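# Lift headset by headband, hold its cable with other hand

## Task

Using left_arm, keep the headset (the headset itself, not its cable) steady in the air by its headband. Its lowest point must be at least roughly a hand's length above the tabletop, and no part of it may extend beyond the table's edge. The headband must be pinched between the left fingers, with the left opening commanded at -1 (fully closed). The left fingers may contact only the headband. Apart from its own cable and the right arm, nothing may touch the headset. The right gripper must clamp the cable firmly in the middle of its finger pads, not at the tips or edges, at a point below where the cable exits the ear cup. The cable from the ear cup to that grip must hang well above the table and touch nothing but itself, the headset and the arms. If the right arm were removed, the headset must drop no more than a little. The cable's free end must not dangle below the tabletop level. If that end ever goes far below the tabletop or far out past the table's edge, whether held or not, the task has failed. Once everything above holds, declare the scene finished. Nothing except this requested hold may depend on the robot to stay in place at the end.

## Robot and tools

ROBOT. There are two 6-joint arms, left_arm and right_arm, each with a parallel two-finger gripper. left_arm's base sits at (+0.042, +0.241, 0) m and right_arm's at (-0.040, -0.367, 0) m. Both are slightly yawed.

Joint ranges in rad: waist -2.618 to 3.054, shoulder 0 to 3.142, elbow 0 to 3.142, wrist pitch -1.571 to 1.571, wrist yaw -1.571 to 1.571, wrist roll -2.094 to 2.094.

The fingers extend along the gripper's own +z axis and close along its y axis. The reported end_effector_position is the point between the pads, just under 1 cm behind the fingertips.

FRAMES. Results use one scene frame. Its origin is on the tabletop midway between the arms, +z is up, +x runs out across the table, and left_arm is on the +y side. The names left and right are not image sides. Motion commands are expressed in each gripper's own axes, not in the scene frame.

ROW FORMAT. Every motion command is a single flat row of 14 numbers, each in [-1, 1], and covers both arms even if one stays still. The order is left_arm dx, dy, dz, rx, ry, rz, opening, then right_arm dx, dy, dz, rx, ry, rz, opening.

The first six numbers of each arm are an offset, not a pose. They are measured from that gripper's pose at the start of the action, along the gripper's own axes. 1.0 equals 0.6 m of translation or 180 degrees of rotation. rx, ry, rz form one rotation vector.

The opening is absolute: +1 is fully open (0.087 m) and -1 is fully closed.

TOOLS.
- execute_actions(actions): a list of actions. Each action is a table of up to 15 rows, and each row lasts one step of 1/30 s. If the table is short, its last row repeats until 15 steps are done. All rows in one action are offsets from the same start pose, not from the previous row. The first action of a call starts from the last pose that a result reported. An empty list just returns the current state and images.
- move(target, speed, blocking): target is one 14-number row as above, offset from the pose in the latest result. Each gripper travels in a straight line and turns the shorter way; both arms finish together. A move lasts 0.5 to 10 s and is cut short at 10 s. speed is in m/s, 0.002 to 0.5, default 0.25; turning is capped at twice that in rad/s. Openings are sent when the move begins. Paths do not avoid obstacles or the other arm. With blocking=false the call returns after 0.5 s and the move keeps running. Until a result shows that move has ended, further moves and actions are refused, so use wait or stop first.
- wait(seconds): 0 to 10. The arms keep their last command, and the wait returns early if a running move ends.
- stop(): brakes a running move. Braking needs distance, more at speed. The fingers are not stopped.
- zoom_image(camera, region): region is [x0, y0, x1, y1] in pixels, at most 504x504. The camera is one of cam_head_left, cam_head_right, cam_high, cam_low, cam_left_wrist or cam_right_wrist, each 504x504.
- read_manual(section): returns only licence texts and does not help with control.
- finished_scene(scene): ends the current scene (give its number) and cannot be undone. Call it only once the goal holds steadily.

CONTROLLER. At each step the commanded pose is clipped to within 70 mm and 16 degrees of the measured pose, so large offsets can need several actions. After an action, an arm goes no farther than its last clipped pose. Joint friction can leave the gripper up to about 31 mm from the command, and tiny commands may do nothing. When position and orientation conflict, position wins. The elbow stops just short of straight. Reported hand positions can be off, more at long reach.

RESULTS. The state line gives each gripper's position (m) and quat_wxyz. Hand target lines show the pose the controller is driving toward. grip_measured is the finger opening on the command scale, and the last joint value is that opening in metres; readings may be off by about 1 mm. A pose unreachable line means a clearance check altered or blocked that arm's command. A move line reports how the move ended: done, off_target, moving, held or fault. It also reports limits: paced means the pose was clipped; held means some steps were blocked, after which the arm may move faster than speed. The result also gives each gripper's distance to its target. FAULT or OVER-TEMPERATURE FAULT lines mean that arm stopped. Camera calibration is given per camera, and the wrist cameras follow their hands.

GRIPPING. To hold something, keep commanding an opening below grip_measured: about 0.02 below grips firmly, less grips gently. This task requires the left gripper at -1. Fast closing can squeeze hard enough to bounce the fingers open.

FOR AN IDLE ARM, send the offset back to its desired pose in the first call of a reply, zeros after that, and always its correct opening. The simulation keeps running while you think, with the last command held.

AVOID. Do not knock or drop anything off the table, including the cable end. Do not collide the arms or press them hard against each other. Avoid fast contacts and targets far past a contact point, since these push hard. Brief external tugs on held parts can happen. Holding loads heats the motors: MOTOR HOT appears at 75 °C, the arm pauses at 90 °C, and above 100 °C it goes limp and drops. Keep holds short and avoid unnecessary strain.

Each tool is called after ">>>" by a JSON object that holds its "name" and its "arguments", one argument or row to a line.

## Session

>>> {"name": "execute_actions", "arguments": {
  "actions": []
}}

Scene clock: 0.00 s.
left_arm: end_effector_position=(+0.4990, +0.4046, +0.2873) grip_measured=+0.980 end_effector_quat_wxyz=(-0.394, +0.665, -0.592, +0.228) | right_arm: end_effector_position=(+0.2679, -0.0173, +0.1393) grip_measured=+0.993 end_effector_quat_wxyz=(+0.687, +0.044, +0.720, +0.083)
Joint positions: left_arm=[ 0.594  1.678  1.696 -0.65   0.124 -1.278  0.087] | right_arm=[1.04  1.875 0.892 0.886 1.123 0.268 0.087]
Joint velocities: left_arm=[-0.032 -0.022 -0.012 -0.007 -0.037  0.037  0.001] | right_arm=[ 0.007  0.012 -0.007 -0.037 -0.022 -0.051 -0.001]
Hand target (left_arm): +0.499, +0.405, +0.287; -0.394, +0.665, -0.592, +0.228
Hand target (right_arm): +0.268, -0.017, +0.139; +0.687, +0.044, +0.720, +0.083
camera_calibration (this result's frames):
cam_left_wrist: T_world_to_cam=[[0.600824, -0.00080831, 0.799381, -0.525174], [-0.466615, -0.812309, 0.349893, 0.47624], [0.649061, -0.583227, -0.488432, 0.193779], [0, 0, 0, 1]] pos_world=[0.411984, 0.499447, 0.347829]
cam_right_wrist: T_world_to_cam=[[0.0724052, -0.980153, -0.18455, -0.0137046], [-0.785851, 0.0578765, -0.615702, 0.320997], [0.614163, 0.189608, -0.766063, 0.086745], [0, 0, 0, 1]] pos_world=[0.199972, -0.0484584, 0.261561]

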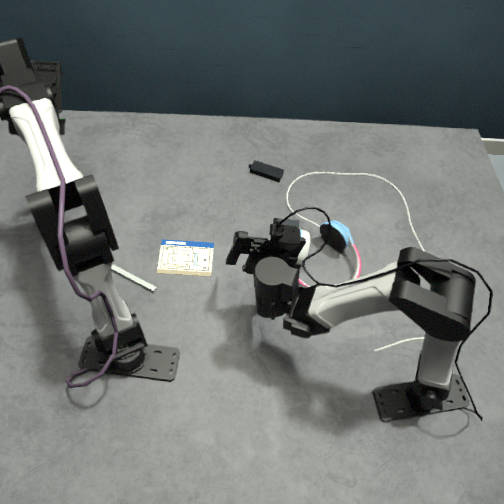

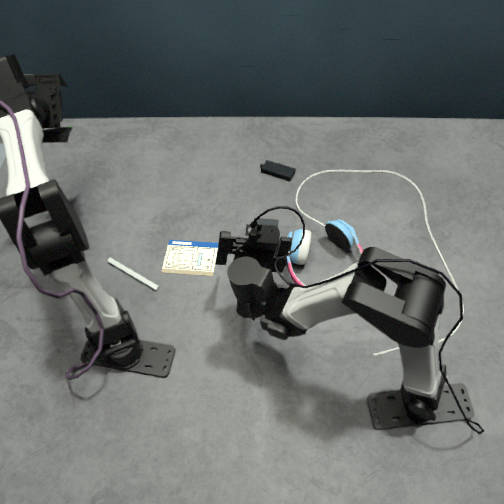

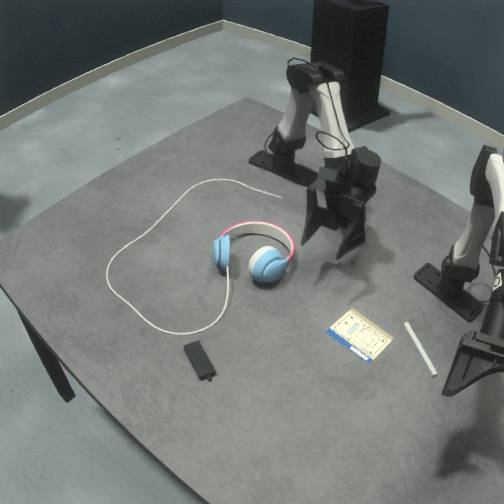

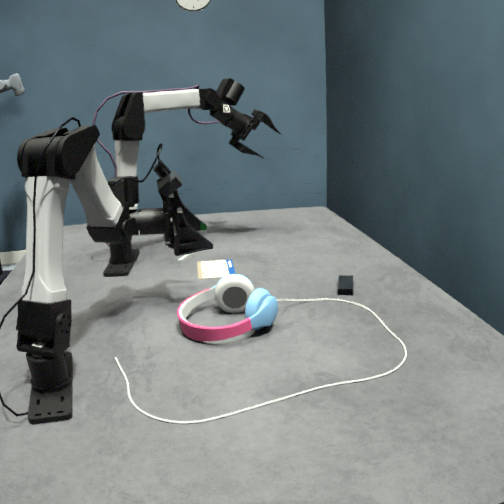

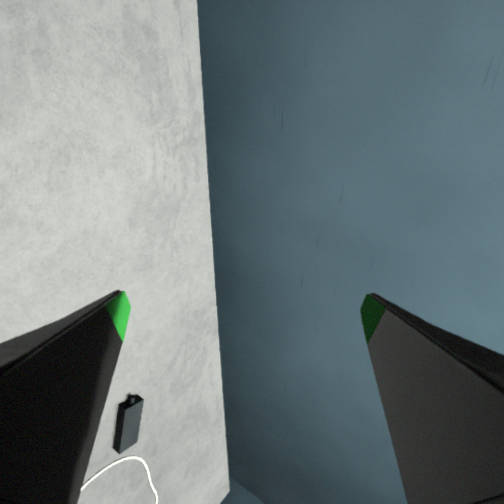

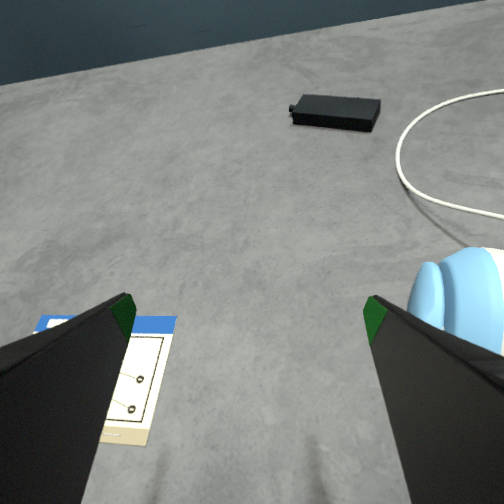

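>>> {"name": "move", "arguments": {
  "target": [0.467,0.26,-0.235,-0.169,0.292,0.493,1,-0.29,-0.585,-0.08,0,0,0,1],
  "speed": 0.3
}}

>>> {"name": "move", "arguments": {
  "target": [0.293,-0.5,0.083,0,0,0.5,1,0,0,0,0,0,0,1],
  "speed": 0.3
}}

Scene clock: 4.27 s.
left_arm: end_effector_position=(+0.3495, +0.1057, +0.2125) grip_measured=+0.980 end_effector_quat_wxyz=(+0.079, +0.000, +0.997, -0.023) | right_arm: end_effector_position=(+0.2421, -0.3971, +0.2420) grip_measured=+0.993 end_effector_quat_wxyz=(+0.693, +0.047, +0.714, +0.086)
Joint positions: left_arm=[-0.254  1.886  2.057 -1.578 -0.016 -0.376  0.087] | right_arm=[-0.561  0.551  0.46   0.064 -0.474  0.176  0.087]
Joint velocities: left_arm=[-0.002 -0.007 -0.002 -0.007 -0.007  0.066 -0.001] | right_arm=[ 0.017  0.002 -0.007 -0.081 -0.095  0.022  0.   ]
Hand target (left_arm): +0.348, +0.105, +0.201; +0.057, +0.007, +0.998, -0.011
Hand target (right_arm): +0.244, -0.399, +0.240; +0.685, +0.049, +0.721, +0.088
Off the commanded pose (left_arm): 0.014 m, 9 deg.
Off the commanded pose (right_arm): 0.009 m, 1 deg.
joint sent to its limit (left arm) — the command would take joint 4 (wrist pitch) past its lower limit, so that joint was sent only as far as its limit.
move: off_target (left_arm)
camera_calibration (this result's frames):
cam_left_wrist: T_world_to_cam=[[0.00746378, -0.998574, 0.0528564, 0.095692], [-0.750979, 0.0293047, 0.659676, 0.134371], [-0.660284, -0.0446177, -0.749689, 0.536153], [0, 0, 0, 1]] pos_world=[0.454208, 0.11554, 0.308249]
cam_right_wrist: T_world_to_cam=[[0.0735344, -0.978524, -0.192573, -0.362898], [-0.77519, 0.0654016, -0.628334, 0.389331], [0.627434, 0.195485, -0.753732, 0.249419], [0, 0, 0, 1]] pos_world=[0.171997, -0.429324, 0.362741]

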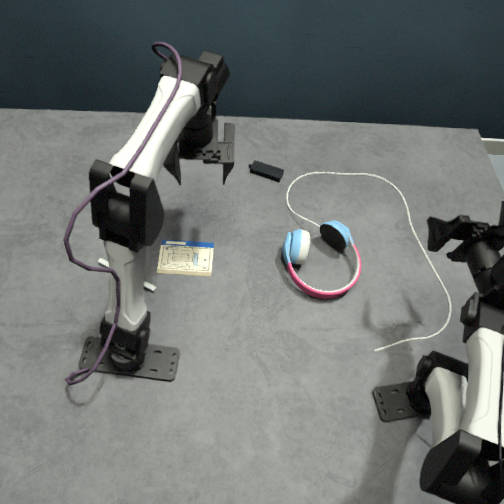

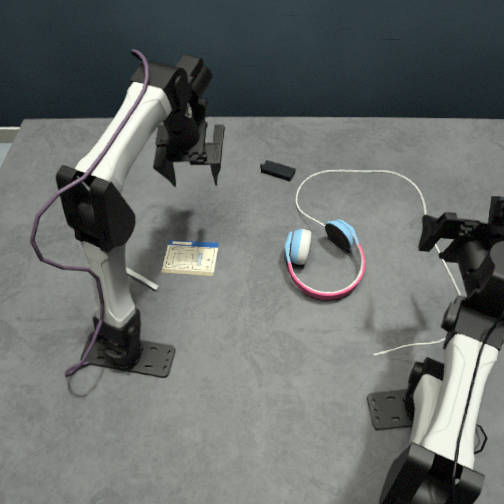

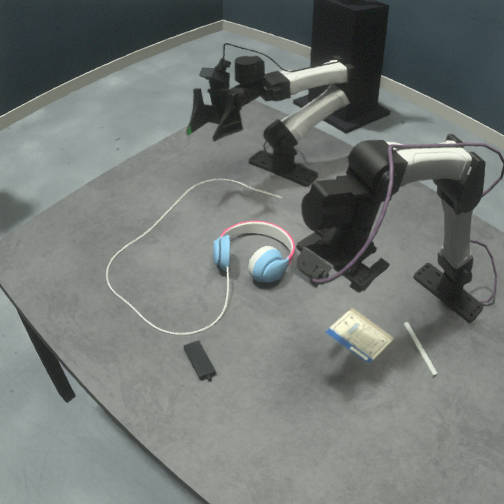

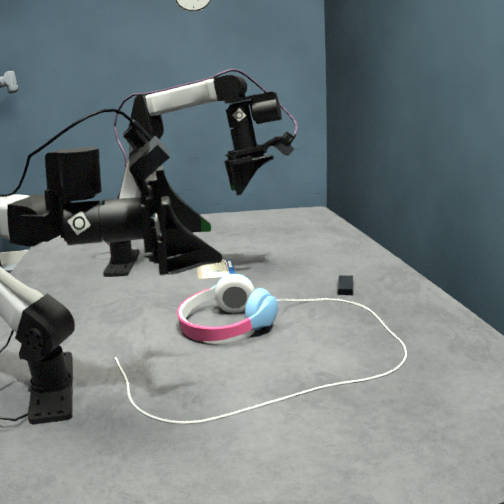

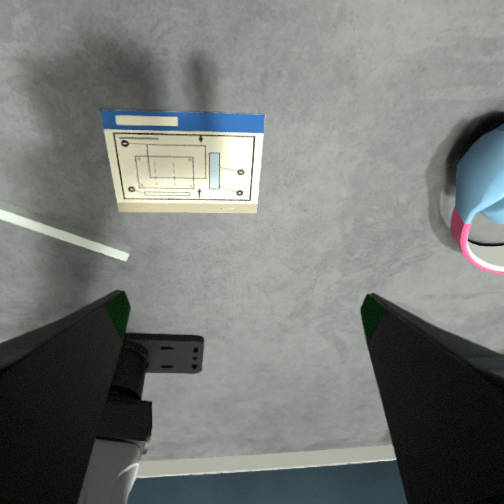

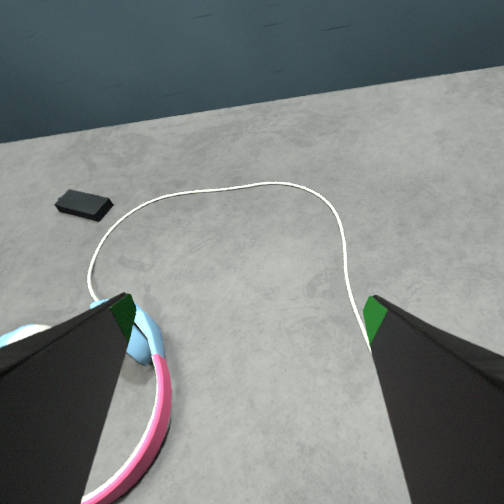

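Scene clock: 7.47 s.
left_arm: end_effector_position=(+0.1934, -0.1904, +0.1587) grip_measured=+0.980 end_effector_quat_wxyz=(+0.141, +0.697, +0.702, +0.019) | right_arm: end_effector_position=(+0.2422, -0.3994, +0.2419) grip_measured=+0.993 end_effector_quat_wxyz=(+0.694, +0.049, +0.714, +0.080)
Joint positions: left_arm=[-1.202  2.409  2.648 -1.586 -0.178  0.259  0.087] | right_arm=[-0.561  0.551  0.46   0.064 -0.464  0.171  0.087]
Joint velocities: left_arm=[ 0.007  0.002 -0.012  0.066 -0.081  0.007 -0.001] | right_arm=[-0.002  0.002 -0.027  0.022 -0.022 -0.066 -0.   ]
Hand target (left_arm): +0.189, -0.196, +0.154; +0.140, +0.706, +0.694, +0.020
Hand target (right_arm): +0.242, -0.397, +0.242; +0.693, +0.047, +0.714, +0.086
Off the commanded pose (left_arm): 0.016 m, 8 deg.
Off the commanded pose (right_arm): 0.002 m, 1 deg.
joint sent to its limit (left arm) — the command would take joint 4 (wrist pitch) past its lower limit, so that joint was sent only as far as its limit.
move: off_target (left_arm)
camera_calibration (this result's frames):
cam_left_wrist: T_world_to_cam=[[-0.975684, -0.0381897, -0.215828, 0.219703], [-0.168841, 0.758852, 0.628997, 0.0924963], [0.13976, 0.650143, -0.746848, 0.356675], [0, 0, 0, 1]] pos_world=[0.180129, -0.29369, 0.25562]
cam_right_wrist: T_world_to_cam=[[0.0624754, -0.980285, -0.187451, -0.364422], [-0.774331, 0.0708899, -0.628798, 0.391661], [0.629689, 0.184434, -0.754636, 0.244976], [0, 0, 0, 1]] pos_world=[0.171783, -0.430185, 0.362832]

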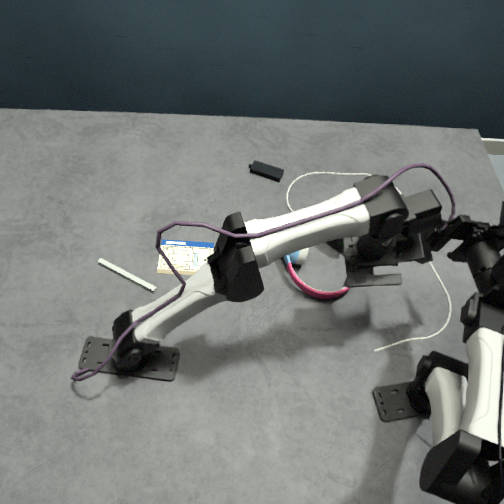

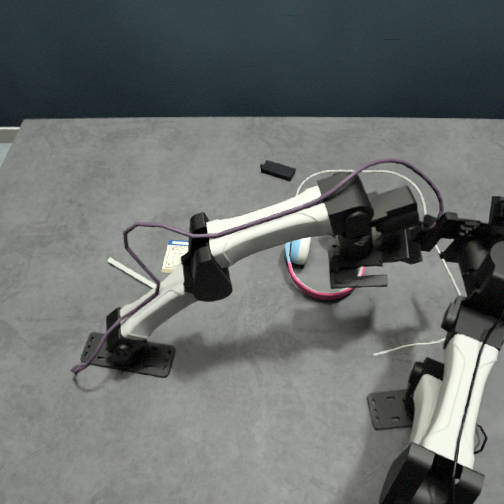

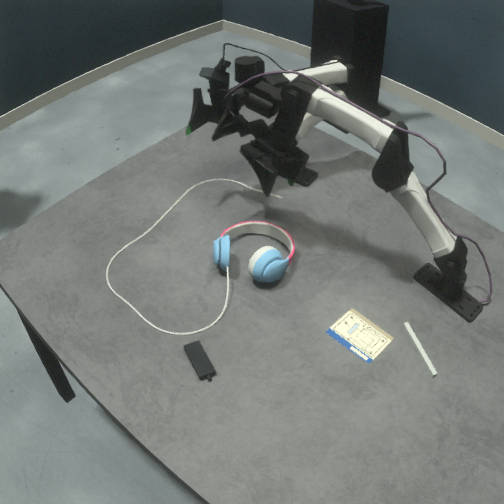

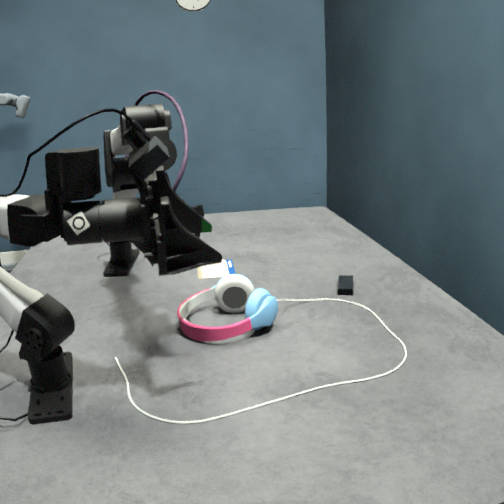

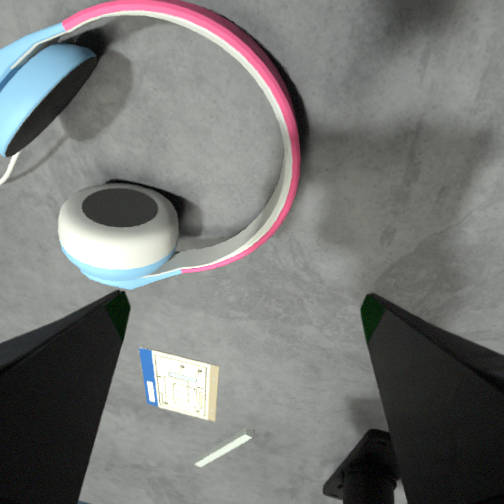

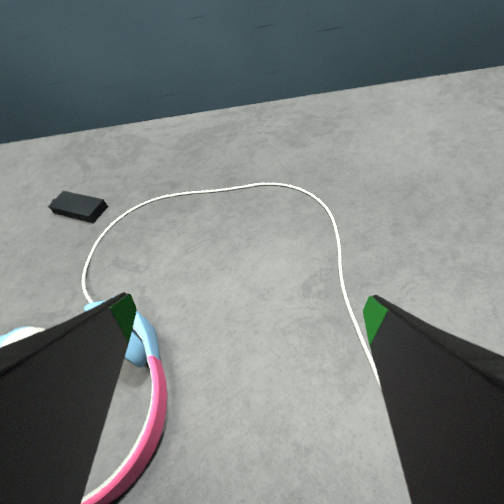

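>>> {"name": "move", "arguments": {
  "target": [0.057,-0.04,0.223,0.072,0.055,0.002,1,0,0,0,0,0,0,1],
  "speed": 0.1
}}

Scene clock: 9.93 s.
left_arm: end_effector_position=(+0.1960, -0.1857, +0.0290) grip_measured=+0.980 end_effector_quat_wxyz=(+0.008, +0.709, +0.705, -0.000) | right_arm: end_effector_position=(+0.2418, -0.4018, +0.2392) grip_measured=+0.993 end_effector_quat_wxyz=(+0.691, +0.053, +0.717, +0.075)
Joint positions: left_arm=[-1.133  2.538  2.361 -1.378 -0.007  0.32   0.087] | right_arm=[-0.564  0.551  0.46   0.052 -0.454  0.165  0.087]
Joint velocities: left_arm=[ 0.012  0.012 -0.017 -0.081  0.022  0.022 -0.   ] | right_arm=[ 0.002 -0.002 -0.012 -0.022  0.007 -0.051 -0.001]
Hand target (left_arm): +0.199, -0.183, +0.020; -0.001, +0.708, +0.706, -0.000
Hand target (right_arm): +0.242, -0.399, +0.242; +0.694, +0.049, +0.714, +0.080
Off the commanded pose (left_arm): 0.012 m, 1 deg.
Off the commanded pose (right_arm): 0.004 m, 1 deg.
move: off_target (left_arm)
camera_calibration (this result's frames):
cam_left_wrist: T_world_to_cam=[[-0.999961, -0.00729577, -0.00502281, 0.198751], [-0.00855211, 0.647598, 0.761935, 0.115037], [-0.00230613, 0.761948, -0.647635, 0.302159], [0, 0, 0, 1]] pos_world=[0.200424, -0.303277, 0.109036]
cam_right_wrist: T_world_to_cam=[[0.0491439, -0.981329, -0.185953, -0.364758], [-0.779912, 0.0786041, -0.620934, 0.392373], [0.623957, 0.175542, -0.761487, 0.243126], [0, 0, 0, 1]] pos_world=[0.172242, -0.431468, 0.360948]

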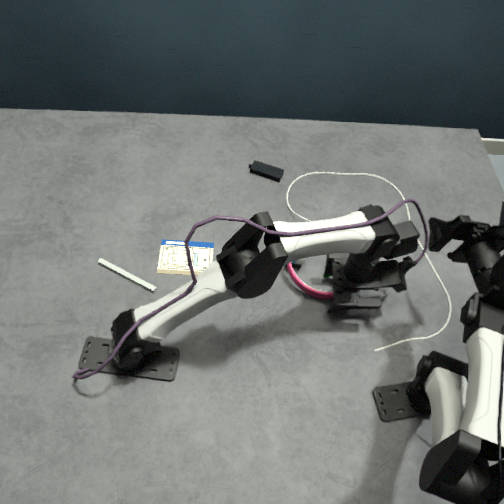

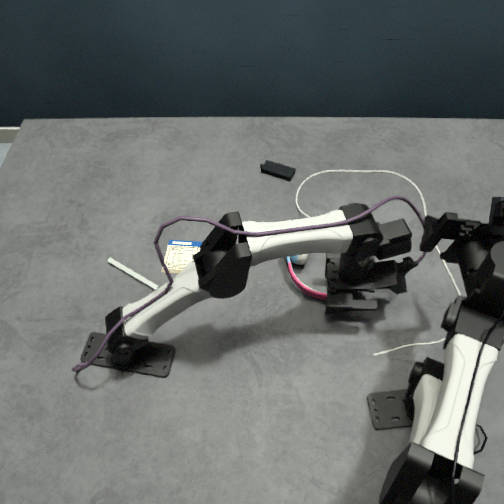

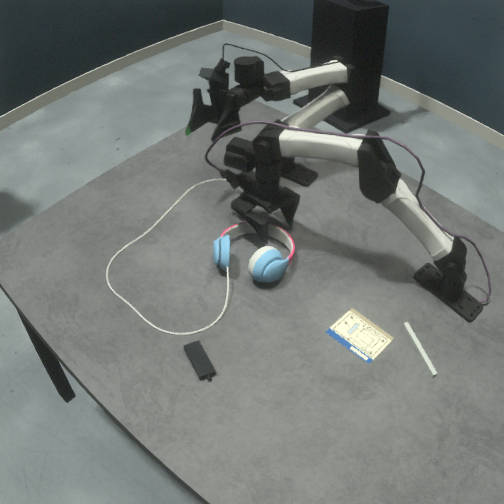

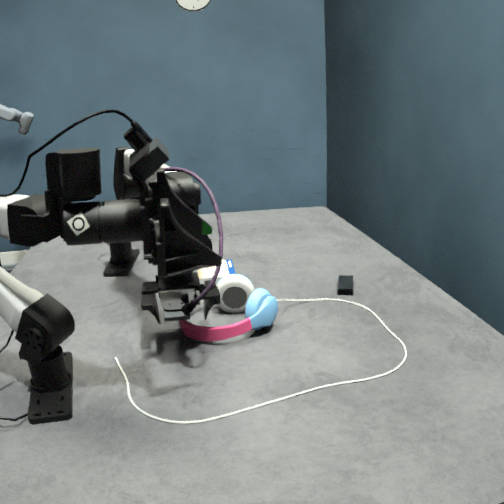

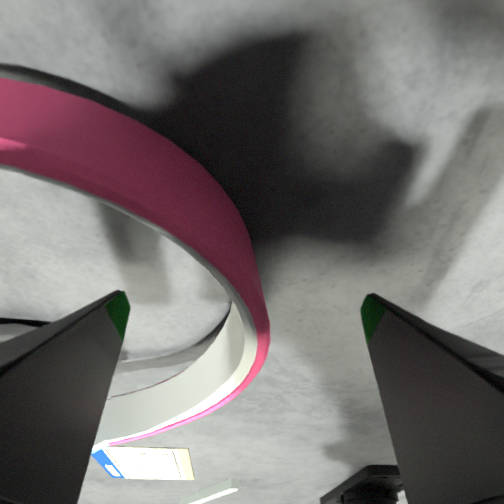

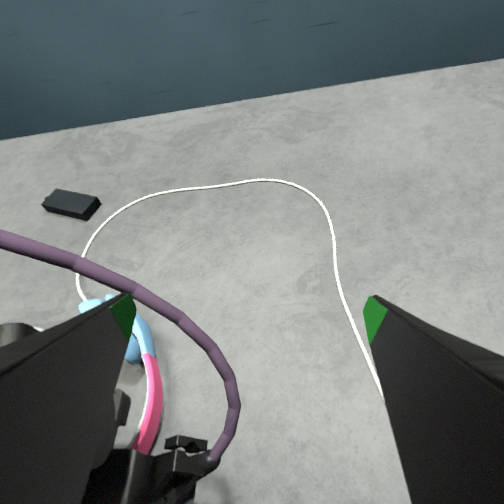

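Lower slightly, close, lift up and toward +y.

>>> {"name": "move", "arguments": {
  "target": [0,0,0.03,0,0,0,1,0,0,0,0,0,0,1],
  "speed": 0.05
}}

>>> {"name": "move", "arguments": {
  "target": [0,0,0,0,0,0,-1,0,0,0,0,0,0,1]
}}

>>> {"name": "move", "arguments": {
  "target": [0.15,0,-0.6,0,0,0,-1,0,0,0,0,0,0,1],
  "speed": 0.13
}}

Scene clock: 10.93 s.
left_arm: end_effector_position=(+0.1969, -0.1890, +0.0171) grip_measured=+0.980 end_effector_quat_wxyz=(+0.013, +0.709, +0.705, -0.003) | right_arm: end_effector_position=(+0.2418, -0.4018, +0.2392) grip_measured=+0.993 end_effector_quat_wxyz=(+0.691, +0.053, +0.717, +0.075)
Joint positions: left_arm=[-1.133  2.538  2.315 -1.32  -0.006  0.32   0.087] | right_arm=[-0.564  0.551  0.46   0.052 -0.454  0.165  0.087]
Joint velocities: left_arm=[ 0.002 -0.012 -0.012 -0.007 -0.066 -0.037 -0.002] | right_arm=[ 0.012 -0.017  0.007  0.037  0.037  0.007  0.001]
Hand target (left_arm): +0.196, -0.186, +0.011; +0.008, +0.709, +0.705, -0.000
Hand target (right_arm): +0.242, -0.402, +0.239; +0.691, +0.053, +0.717, +0.075
Off the commanded pose (left_arm): 0.007 m, 1 deg.
Off the commanded pose (right_arm): 0.000 m, 0 deg.
move: done
camera_calibration (this result's frames):
cam_left_wrist: T_world_to_cam=[[-0.999945, -0.00697243, -0.00787564, 0.199718], [-0.0105182, 0.656304, 0.754423, 0.128445], [-0.0000913503, 0.754464, -0.656341, 0.295225], [0, 0, 0, 1]] pos_world=[0.201085, -0.305643, 0.0984395]
cam_right_wrist: T_world_to_cam=[[0.0491439, -0.981329, -0.185953, -0.364758], [-0.779912, 0.0786041, -0.620934, 0.392373], [0.623957, 0.175542, -0.761487, 0.243126], [0, 0, 0, 1]] pos_world=[0.172242, -0.431468, 0.360948]

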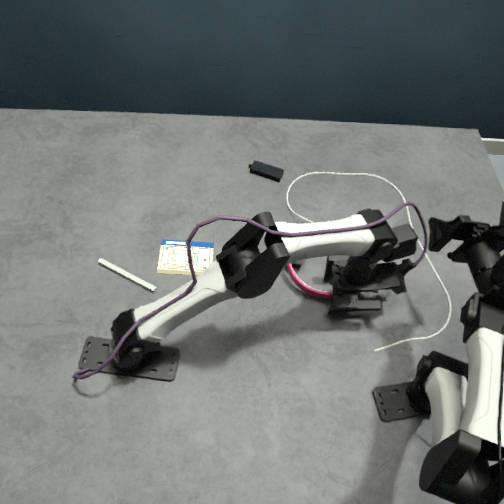

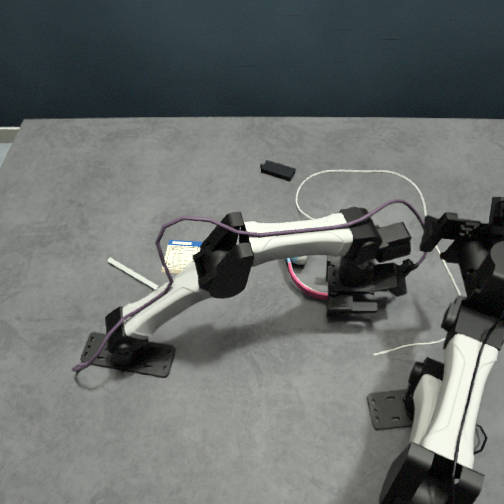

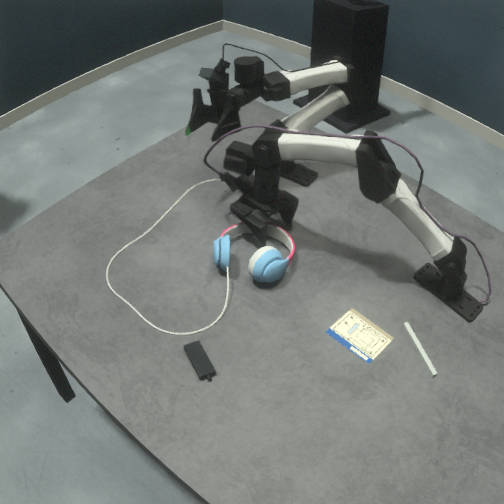

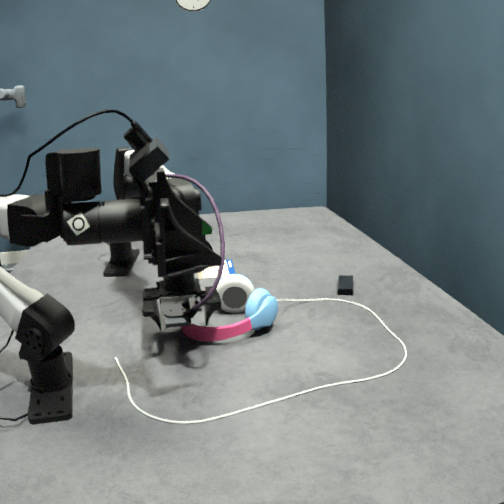

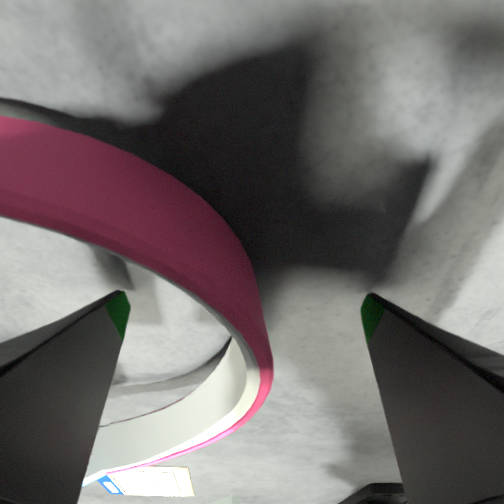

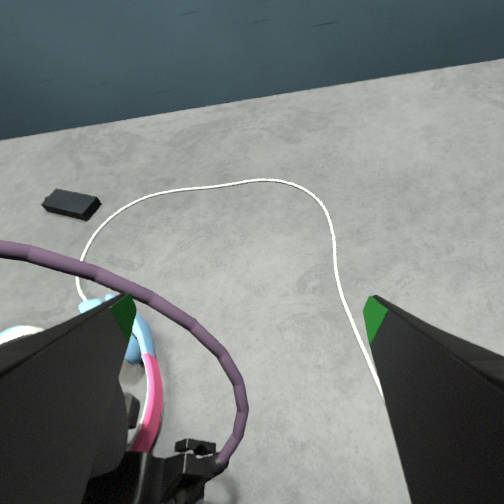

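Scene clock: 11.43 s.
left_arm: end_effector_position=(+0.1992, -0.1882, +0.0177) grip_measured=-0.777 end_effector_quat_wxyz=(+0.017, +0.708, +0.706, +0.003) | right_arm: end_effector_position=(+0.2418, -0.4018, +0.2392) grip_measured=+0.993 end_effector_quat_wxyz=(+0.691, +0.053, +0.717, +0.075)
Joint positions: left_arm=[-1.133  2.538  2.315 -1.321 -0.02   0.317  0.01 ] | right_arm=[-0.564  0.551  0.46   0.052 -0.454  0.165  0.087]
Joint velocities: left_arm=[-0.002 -0.022 -0.002  0.007 -0.066  0.022  0.   ] | right_arm=[ 0.017 -0.007 -0.002 -0.022 -0.007 -0.095 -0.001]
Hand target (left_arm): +0.197, -0.189, +0.017; +0.013, +0.709, +0.705, -0.003
Hand target (right_arm): +0.242, -0.402, +0.239; +0.691, +0.053, +0.717, +0.075
Off the commanded pose (left_arm): 0.002 m, 1 deg.
Off the commanded pose (right_arm): 0.000 m, 0 deg.
move: done
camera_calibration (this result's frames):
cam_left_wrist: T_world_to_cam=[[-0.99971, -0.0103546, -0.0217422, 0.201571], [-0.0232256, 0.653185, 0.756842, 0.12941], [0.00636494, 0.757127, -0.653236, 0.294144], [0, 0, 0, 1]] pos_world=[0.202646, -0.305146, 0.0985849]
cam_right_wrist: T_world_to_cam=[[0.0491439, -0.981329, -0.185953, -0.364758], [-0.779912, 0.0786041, -0.620934, 0.392373], [0.623957, 0.175542, -0.761487, 0.243126], [0, 0, 0, 1]] pos_world=[0.172242, -0.431468, 0.360948]

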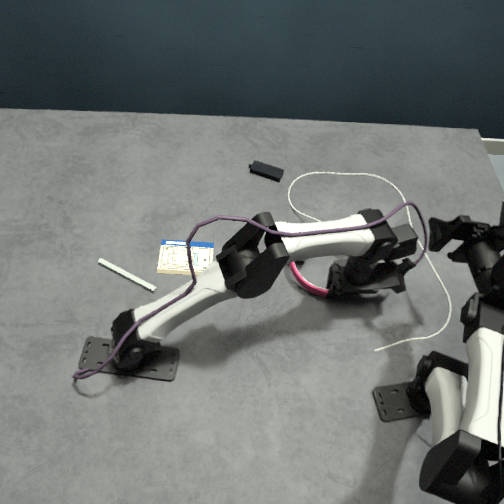

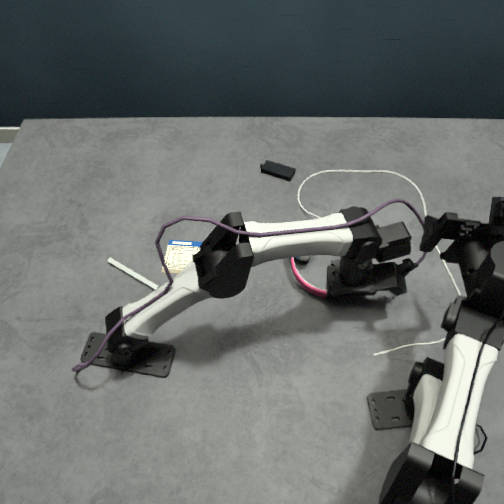

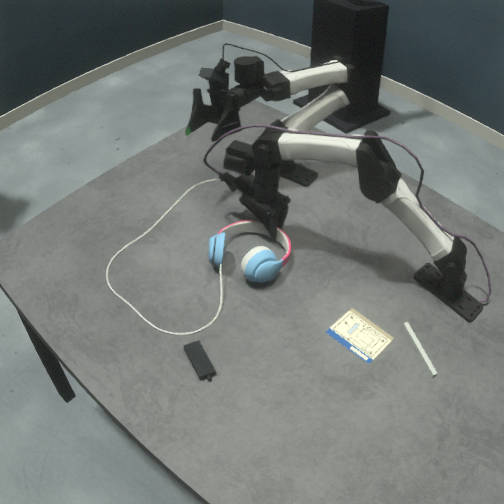

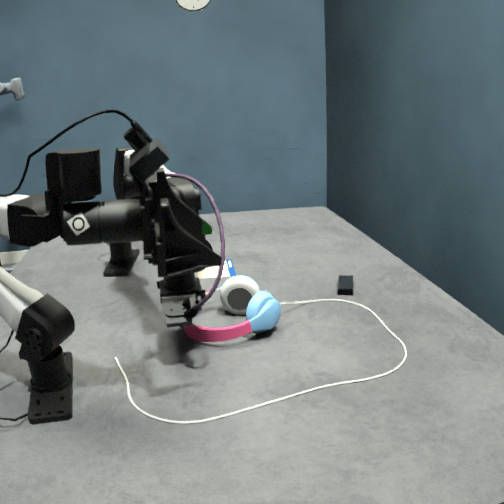

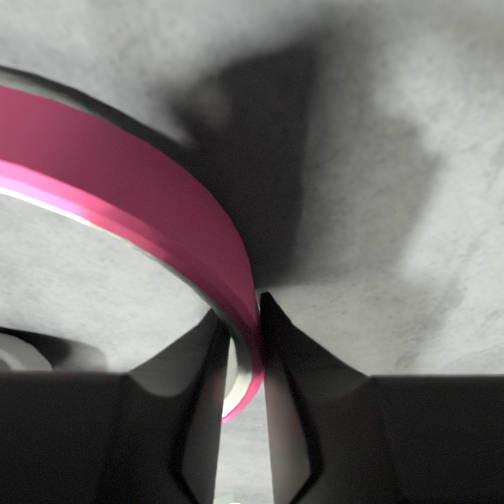

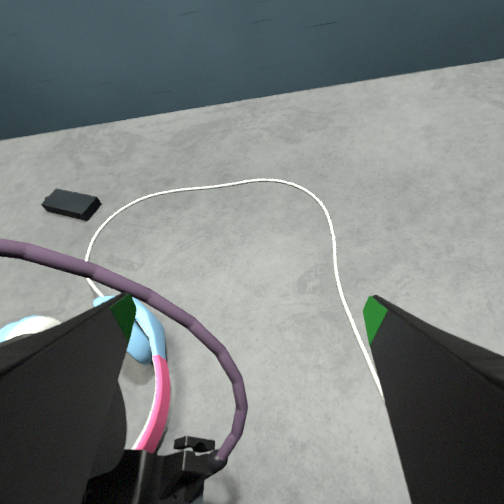

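Scene clock: 14.70 s.
left_arm: end_effector_position=(+0.1868, -0.0904, +0.3529) grip_measured=-0.812 end_effector_quat_wxyz=(+0.301, +0.664, +0.670, -0.140) | right_arm: end_effector_position=(+0.2418, -0.4018, +0.2392) grip_measured=+0.993 end_effector_quat_wxyz=(+0.691, +0.053, +0.717, +0.075)
Joint positions: left_arm=[-1.07   1.818  2.51  -1.585  0.014  0.364  0.008] | right_arm=[-0.564  0.551  0.46   0.052 -0.454  0.165  0.087]
Joint velocities: left_arm=[-0.002 -0.022  0.007 -0.022  0.022 -0.037  0.   ] | right_arm=[-0.007  0.017 -0.007  0.007 -0.022  0.037 -0.001]
Hand target (left_arm): +0.192, -0.083, +0.368; +0.327, +0.660, +0.662, -0.138
Hand target (right_arm): +0.242, -0.402, +0.239; +0.691, +0.053, +0.717, +0.075
Off the commanded pose (left_arm): 0.023 m, 37 deg; orientation clipped at the last step of the last action.
Off the commanded pose (right_arm): 0.000 m, 0 deg.
joint sent to its limit (left arm) — the command would take joint 4 (wrist pitch) past its lower limit, so that joint was sent only as far as its limit.
move: off_target (left_arm); limits=paced
camera_calibration (this result's frames):
cam_left_wrist: T_world_to_cam=[[-0.976009, -0.0855017, -0.200239, 0.249263], [-0.130335, 0.966124, 0.222747, 0.0483103], [0.17441, 0.243502, -0.95409, 0.467484], [0, 0, 0, 1]] pos_world=[0.168046, -0.139194, 0.485173]
cam_right_wrist: T_world_to_cam=[[0.0491439, -0.981329, -0.185953, -0.364758], [-0.779912, 0.0786041, -0.620934, 0.392373], [0.623957, 0.175542, -0.761487, 0.243126], [0, 0, 0, 1]] pos_world=[0.172242, -0.431468, 0.360948]

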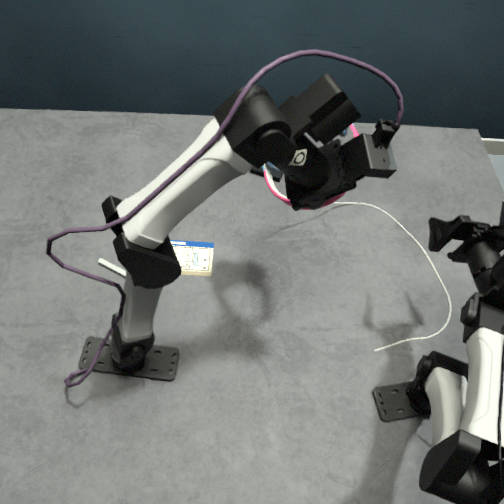

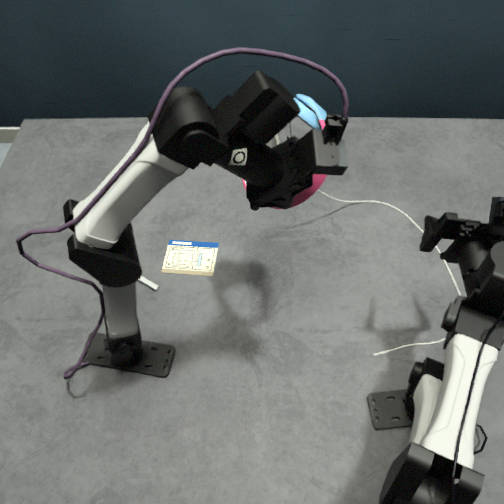

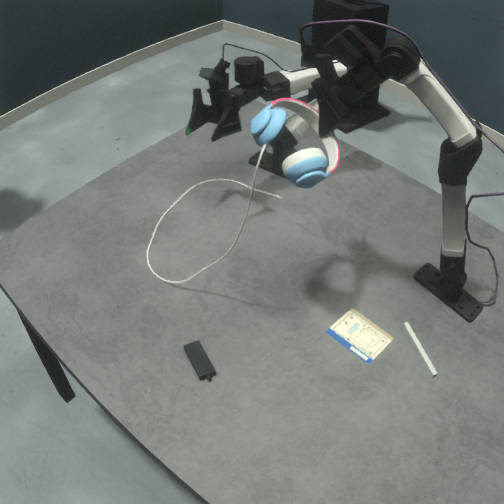

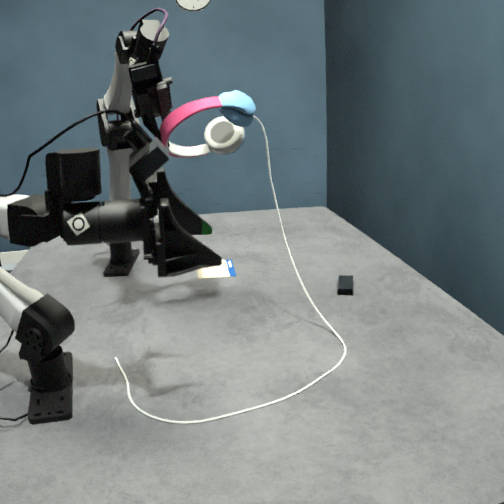

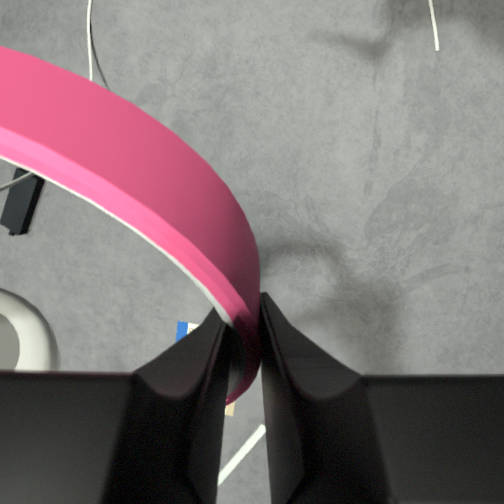

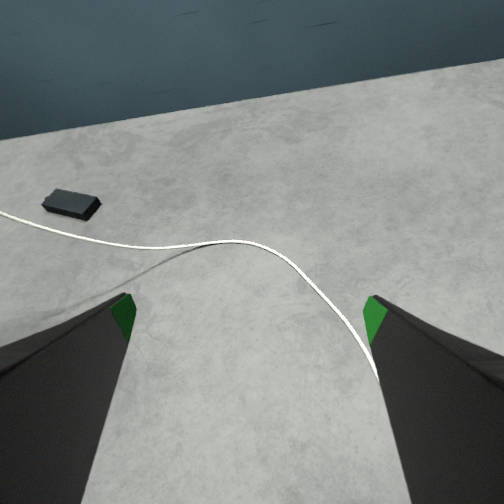

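>>> {"name": "move", "arguments": {
  "target": [0,0,0,0,0,0,-1,0.128,0.355,0.148,-0.22,0,0,1],
  "speed": 0.2
}}

Scene clock: 17.37 s.
left_arm: end_effector_position=(+0.1836, -0.0917, +0.3526) grip_measured=-0.812 end_effector_quat_wxyz=(+0.297, +0.662, +0.672, -0.149) | right_arm: end_effector_position=(+0.3214, -0.1818, +0.2016) grip_measured=+0.993 end_effector_quat_wxyz=(+0.674, -0.182, +0.649, +0.302)
Joint positions: left_arm=[-1.07   1.818  2.51  -1.585  0.031  0.352  0.008] | right_arm=[ 0.138  1.352  0.465  0.987 -0.411  0.189  0.087]
Joint velocities: left_arm=[-0.012  0.002 -0.002 -0.037 -0.037  0.037  0.   ] | right_arm=[ 0.002  0.017 -0.007  0.007 -0.051 -0.007  0.001]
Hand target (left_arm): +0.187, -0.090, +0.353; +0.301, +0.664, +0.670, -0.140
Hand target (right_arm): +0.324, -0.175, +0.202; +0.671, -0.186, +0.647, +0.311
Off the commanded pose (left_arm): 0.003 m, 1 deg.
Off the commanded pose (right_arm): 0.007 m, 2 deg.
move: done
camera_calibration (this result's frames):
cam_left_wrist: T_world_to_cam=[[-0.97977, -0.0856151, -0.180889, 0.23986], [-0.124851, 0.967899, 0.218137, 0.049917], [0.156406, 0.236309, -0.959007, 0.472492], [0, 0, 0, 1]] pos_world=[0.167339, -0.139433, 0.485622]
cam_right_wrist: T_world_to_cam=[[0.659694, -0.736386, -0.150133, -0.318767], [-0.585379, -0.378204, -0.717142, 0.287618], [0.471313, 0.560979, -0.680564, 0.229021], [0, 0, 0, 1]] pos_world=[0.270713, -0.254434, 0.314269]

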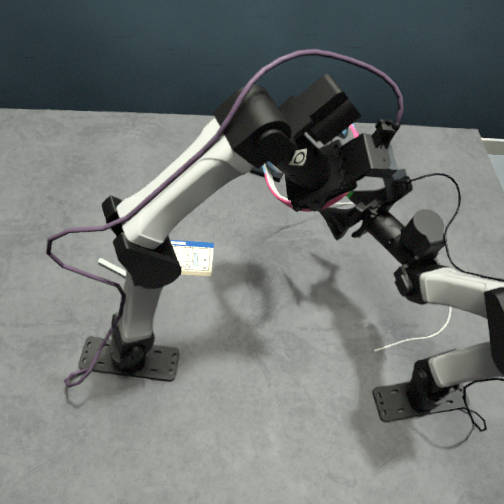

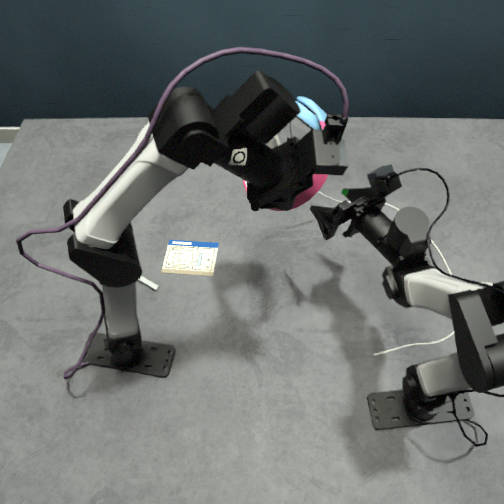

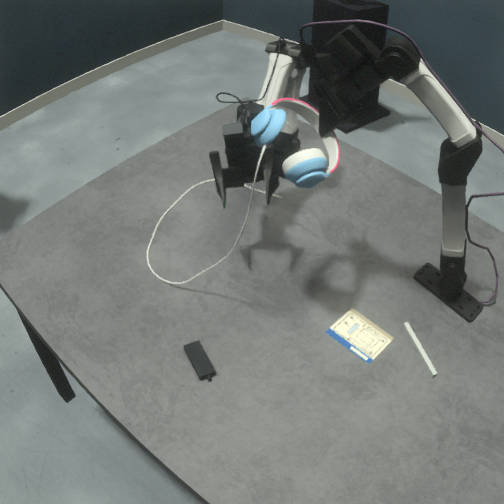

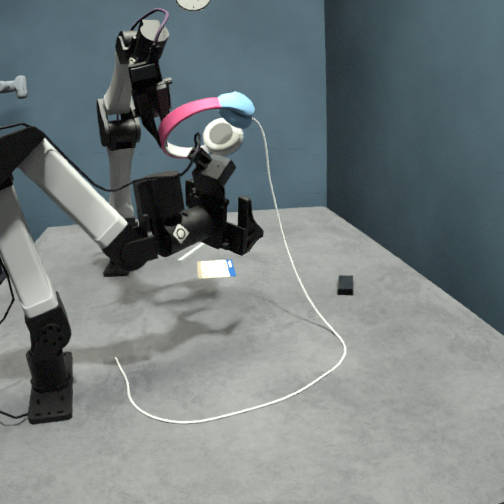

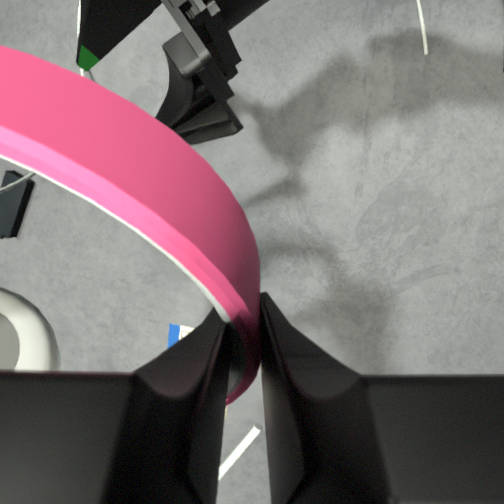

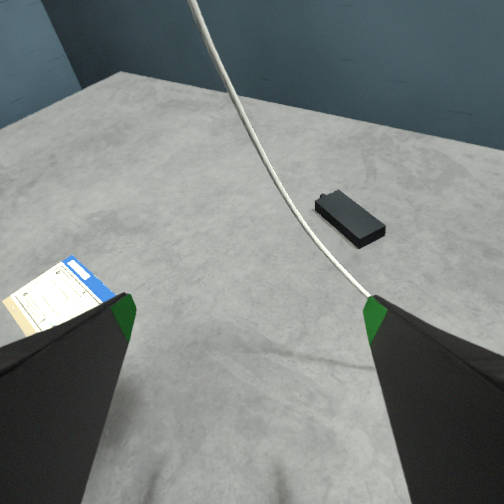

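>>> {"name": "move", "arguments": {
  "target": [0,0,0,0,0,0,-1,0,0,0.16,0,0,0,1],
  "speed": 0.1
}}

Scene clock: 18.73 s.
left_arm: end_effector_position=(+0.1809, -0.0927, +0.3525) grip_measured=-0.812 end_effector_quat_wxyz=(+0.293, +0.660, +0.674, -0.157) | right_arm: end_effector_position=(+0.3902, -0.1258, +0.2215) grip_measured=+0.993 end_effector_quat_wxyz=(+0.685, -0.182, +0.637, +0.305)
Joint positions: left_arm=[-1.07   1.818  2.51  -1.585  0.045  0.34   0.008] | right_arm=[ 0.245  1.651  0.796  0.985 -0.306  0.181  0.087]
Joint velocities: left_arm=[-0.012 -0.007 -0.017 -0.051  0.007 -0.007 -0.002] | right_arm=[ 0.002 -0.012  0.012  0.022 -0.037 -0.037  0.   ]
Hand target (left_arm): +0.184, -0.092, +0.353; +0.297, +0.662, +0.672, -0.149
Hand target (right_arm): +0.394, -0.121, +0.210; +0.674, -0.182, +0.649, +0.302
Off the commanded pose (left_arm): 0.003 m, 1 deg.
Off the commanded pose (right_arm): 0.013 m, 2 deg.
move: off_target (right_arm)
camera_calibration (this result's frames):
cam_left_wrist: T_world_to_cam=[[-0.982724, -0.0873697, -0.163155, 0.231136], [-0.121708, 0.969207, 0.214067, 0.0515784], [0.139428, 0.230226, -0.963097, 0.476947], [0, 0, 0, 1]] pos_world=[0.166921, -0.139601, 0.486016]
cam_right_wrist: T_world_to_cam=[[0.665554, -0.732786, -0.141639, -0.32362], [-0.563046, -0.368399, -0.739771, 0.360842], [0.489914, 0.572107, -0.657782, 0.167792], [0, 0, 0, 1]] pos_world=[0.336354, -0.200205, 0.331474]

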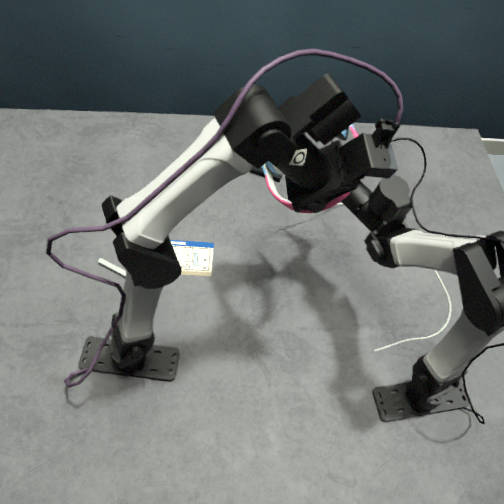

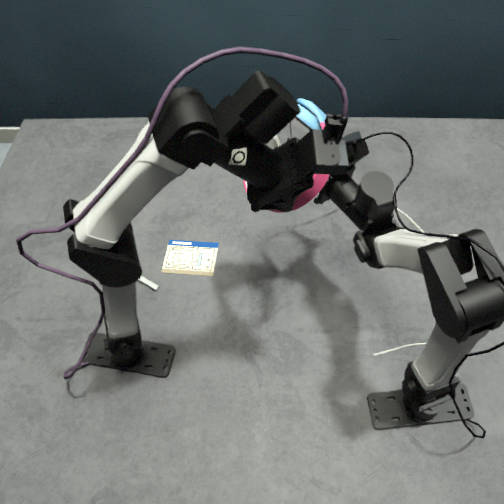

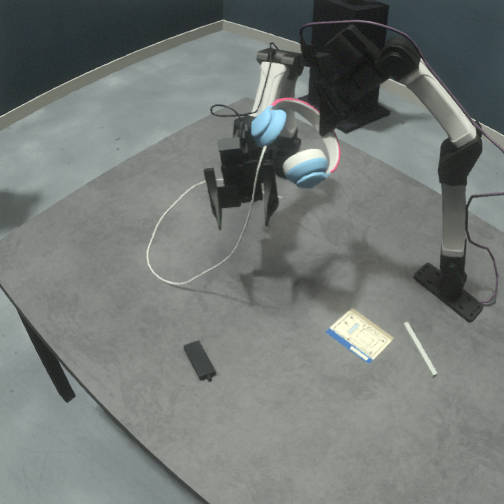

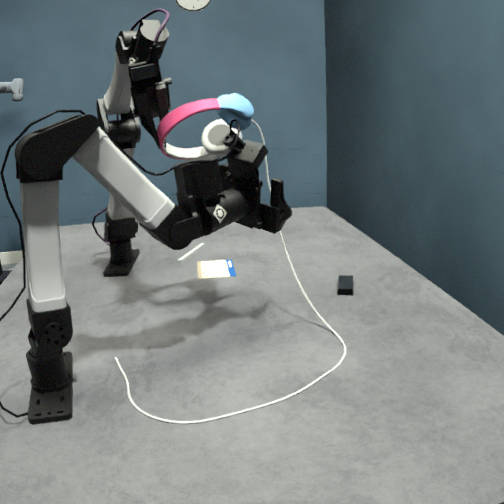

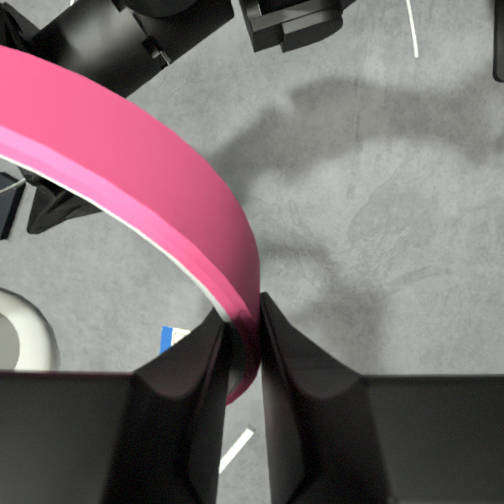

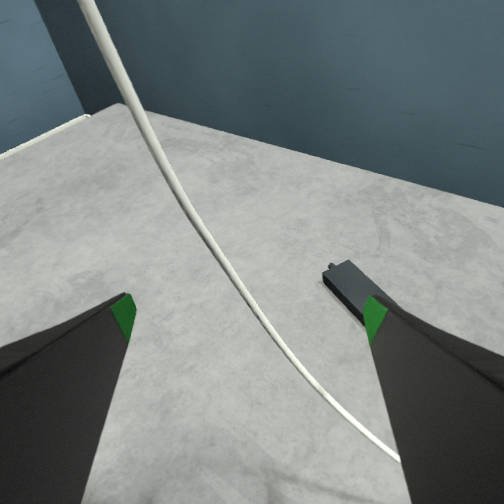

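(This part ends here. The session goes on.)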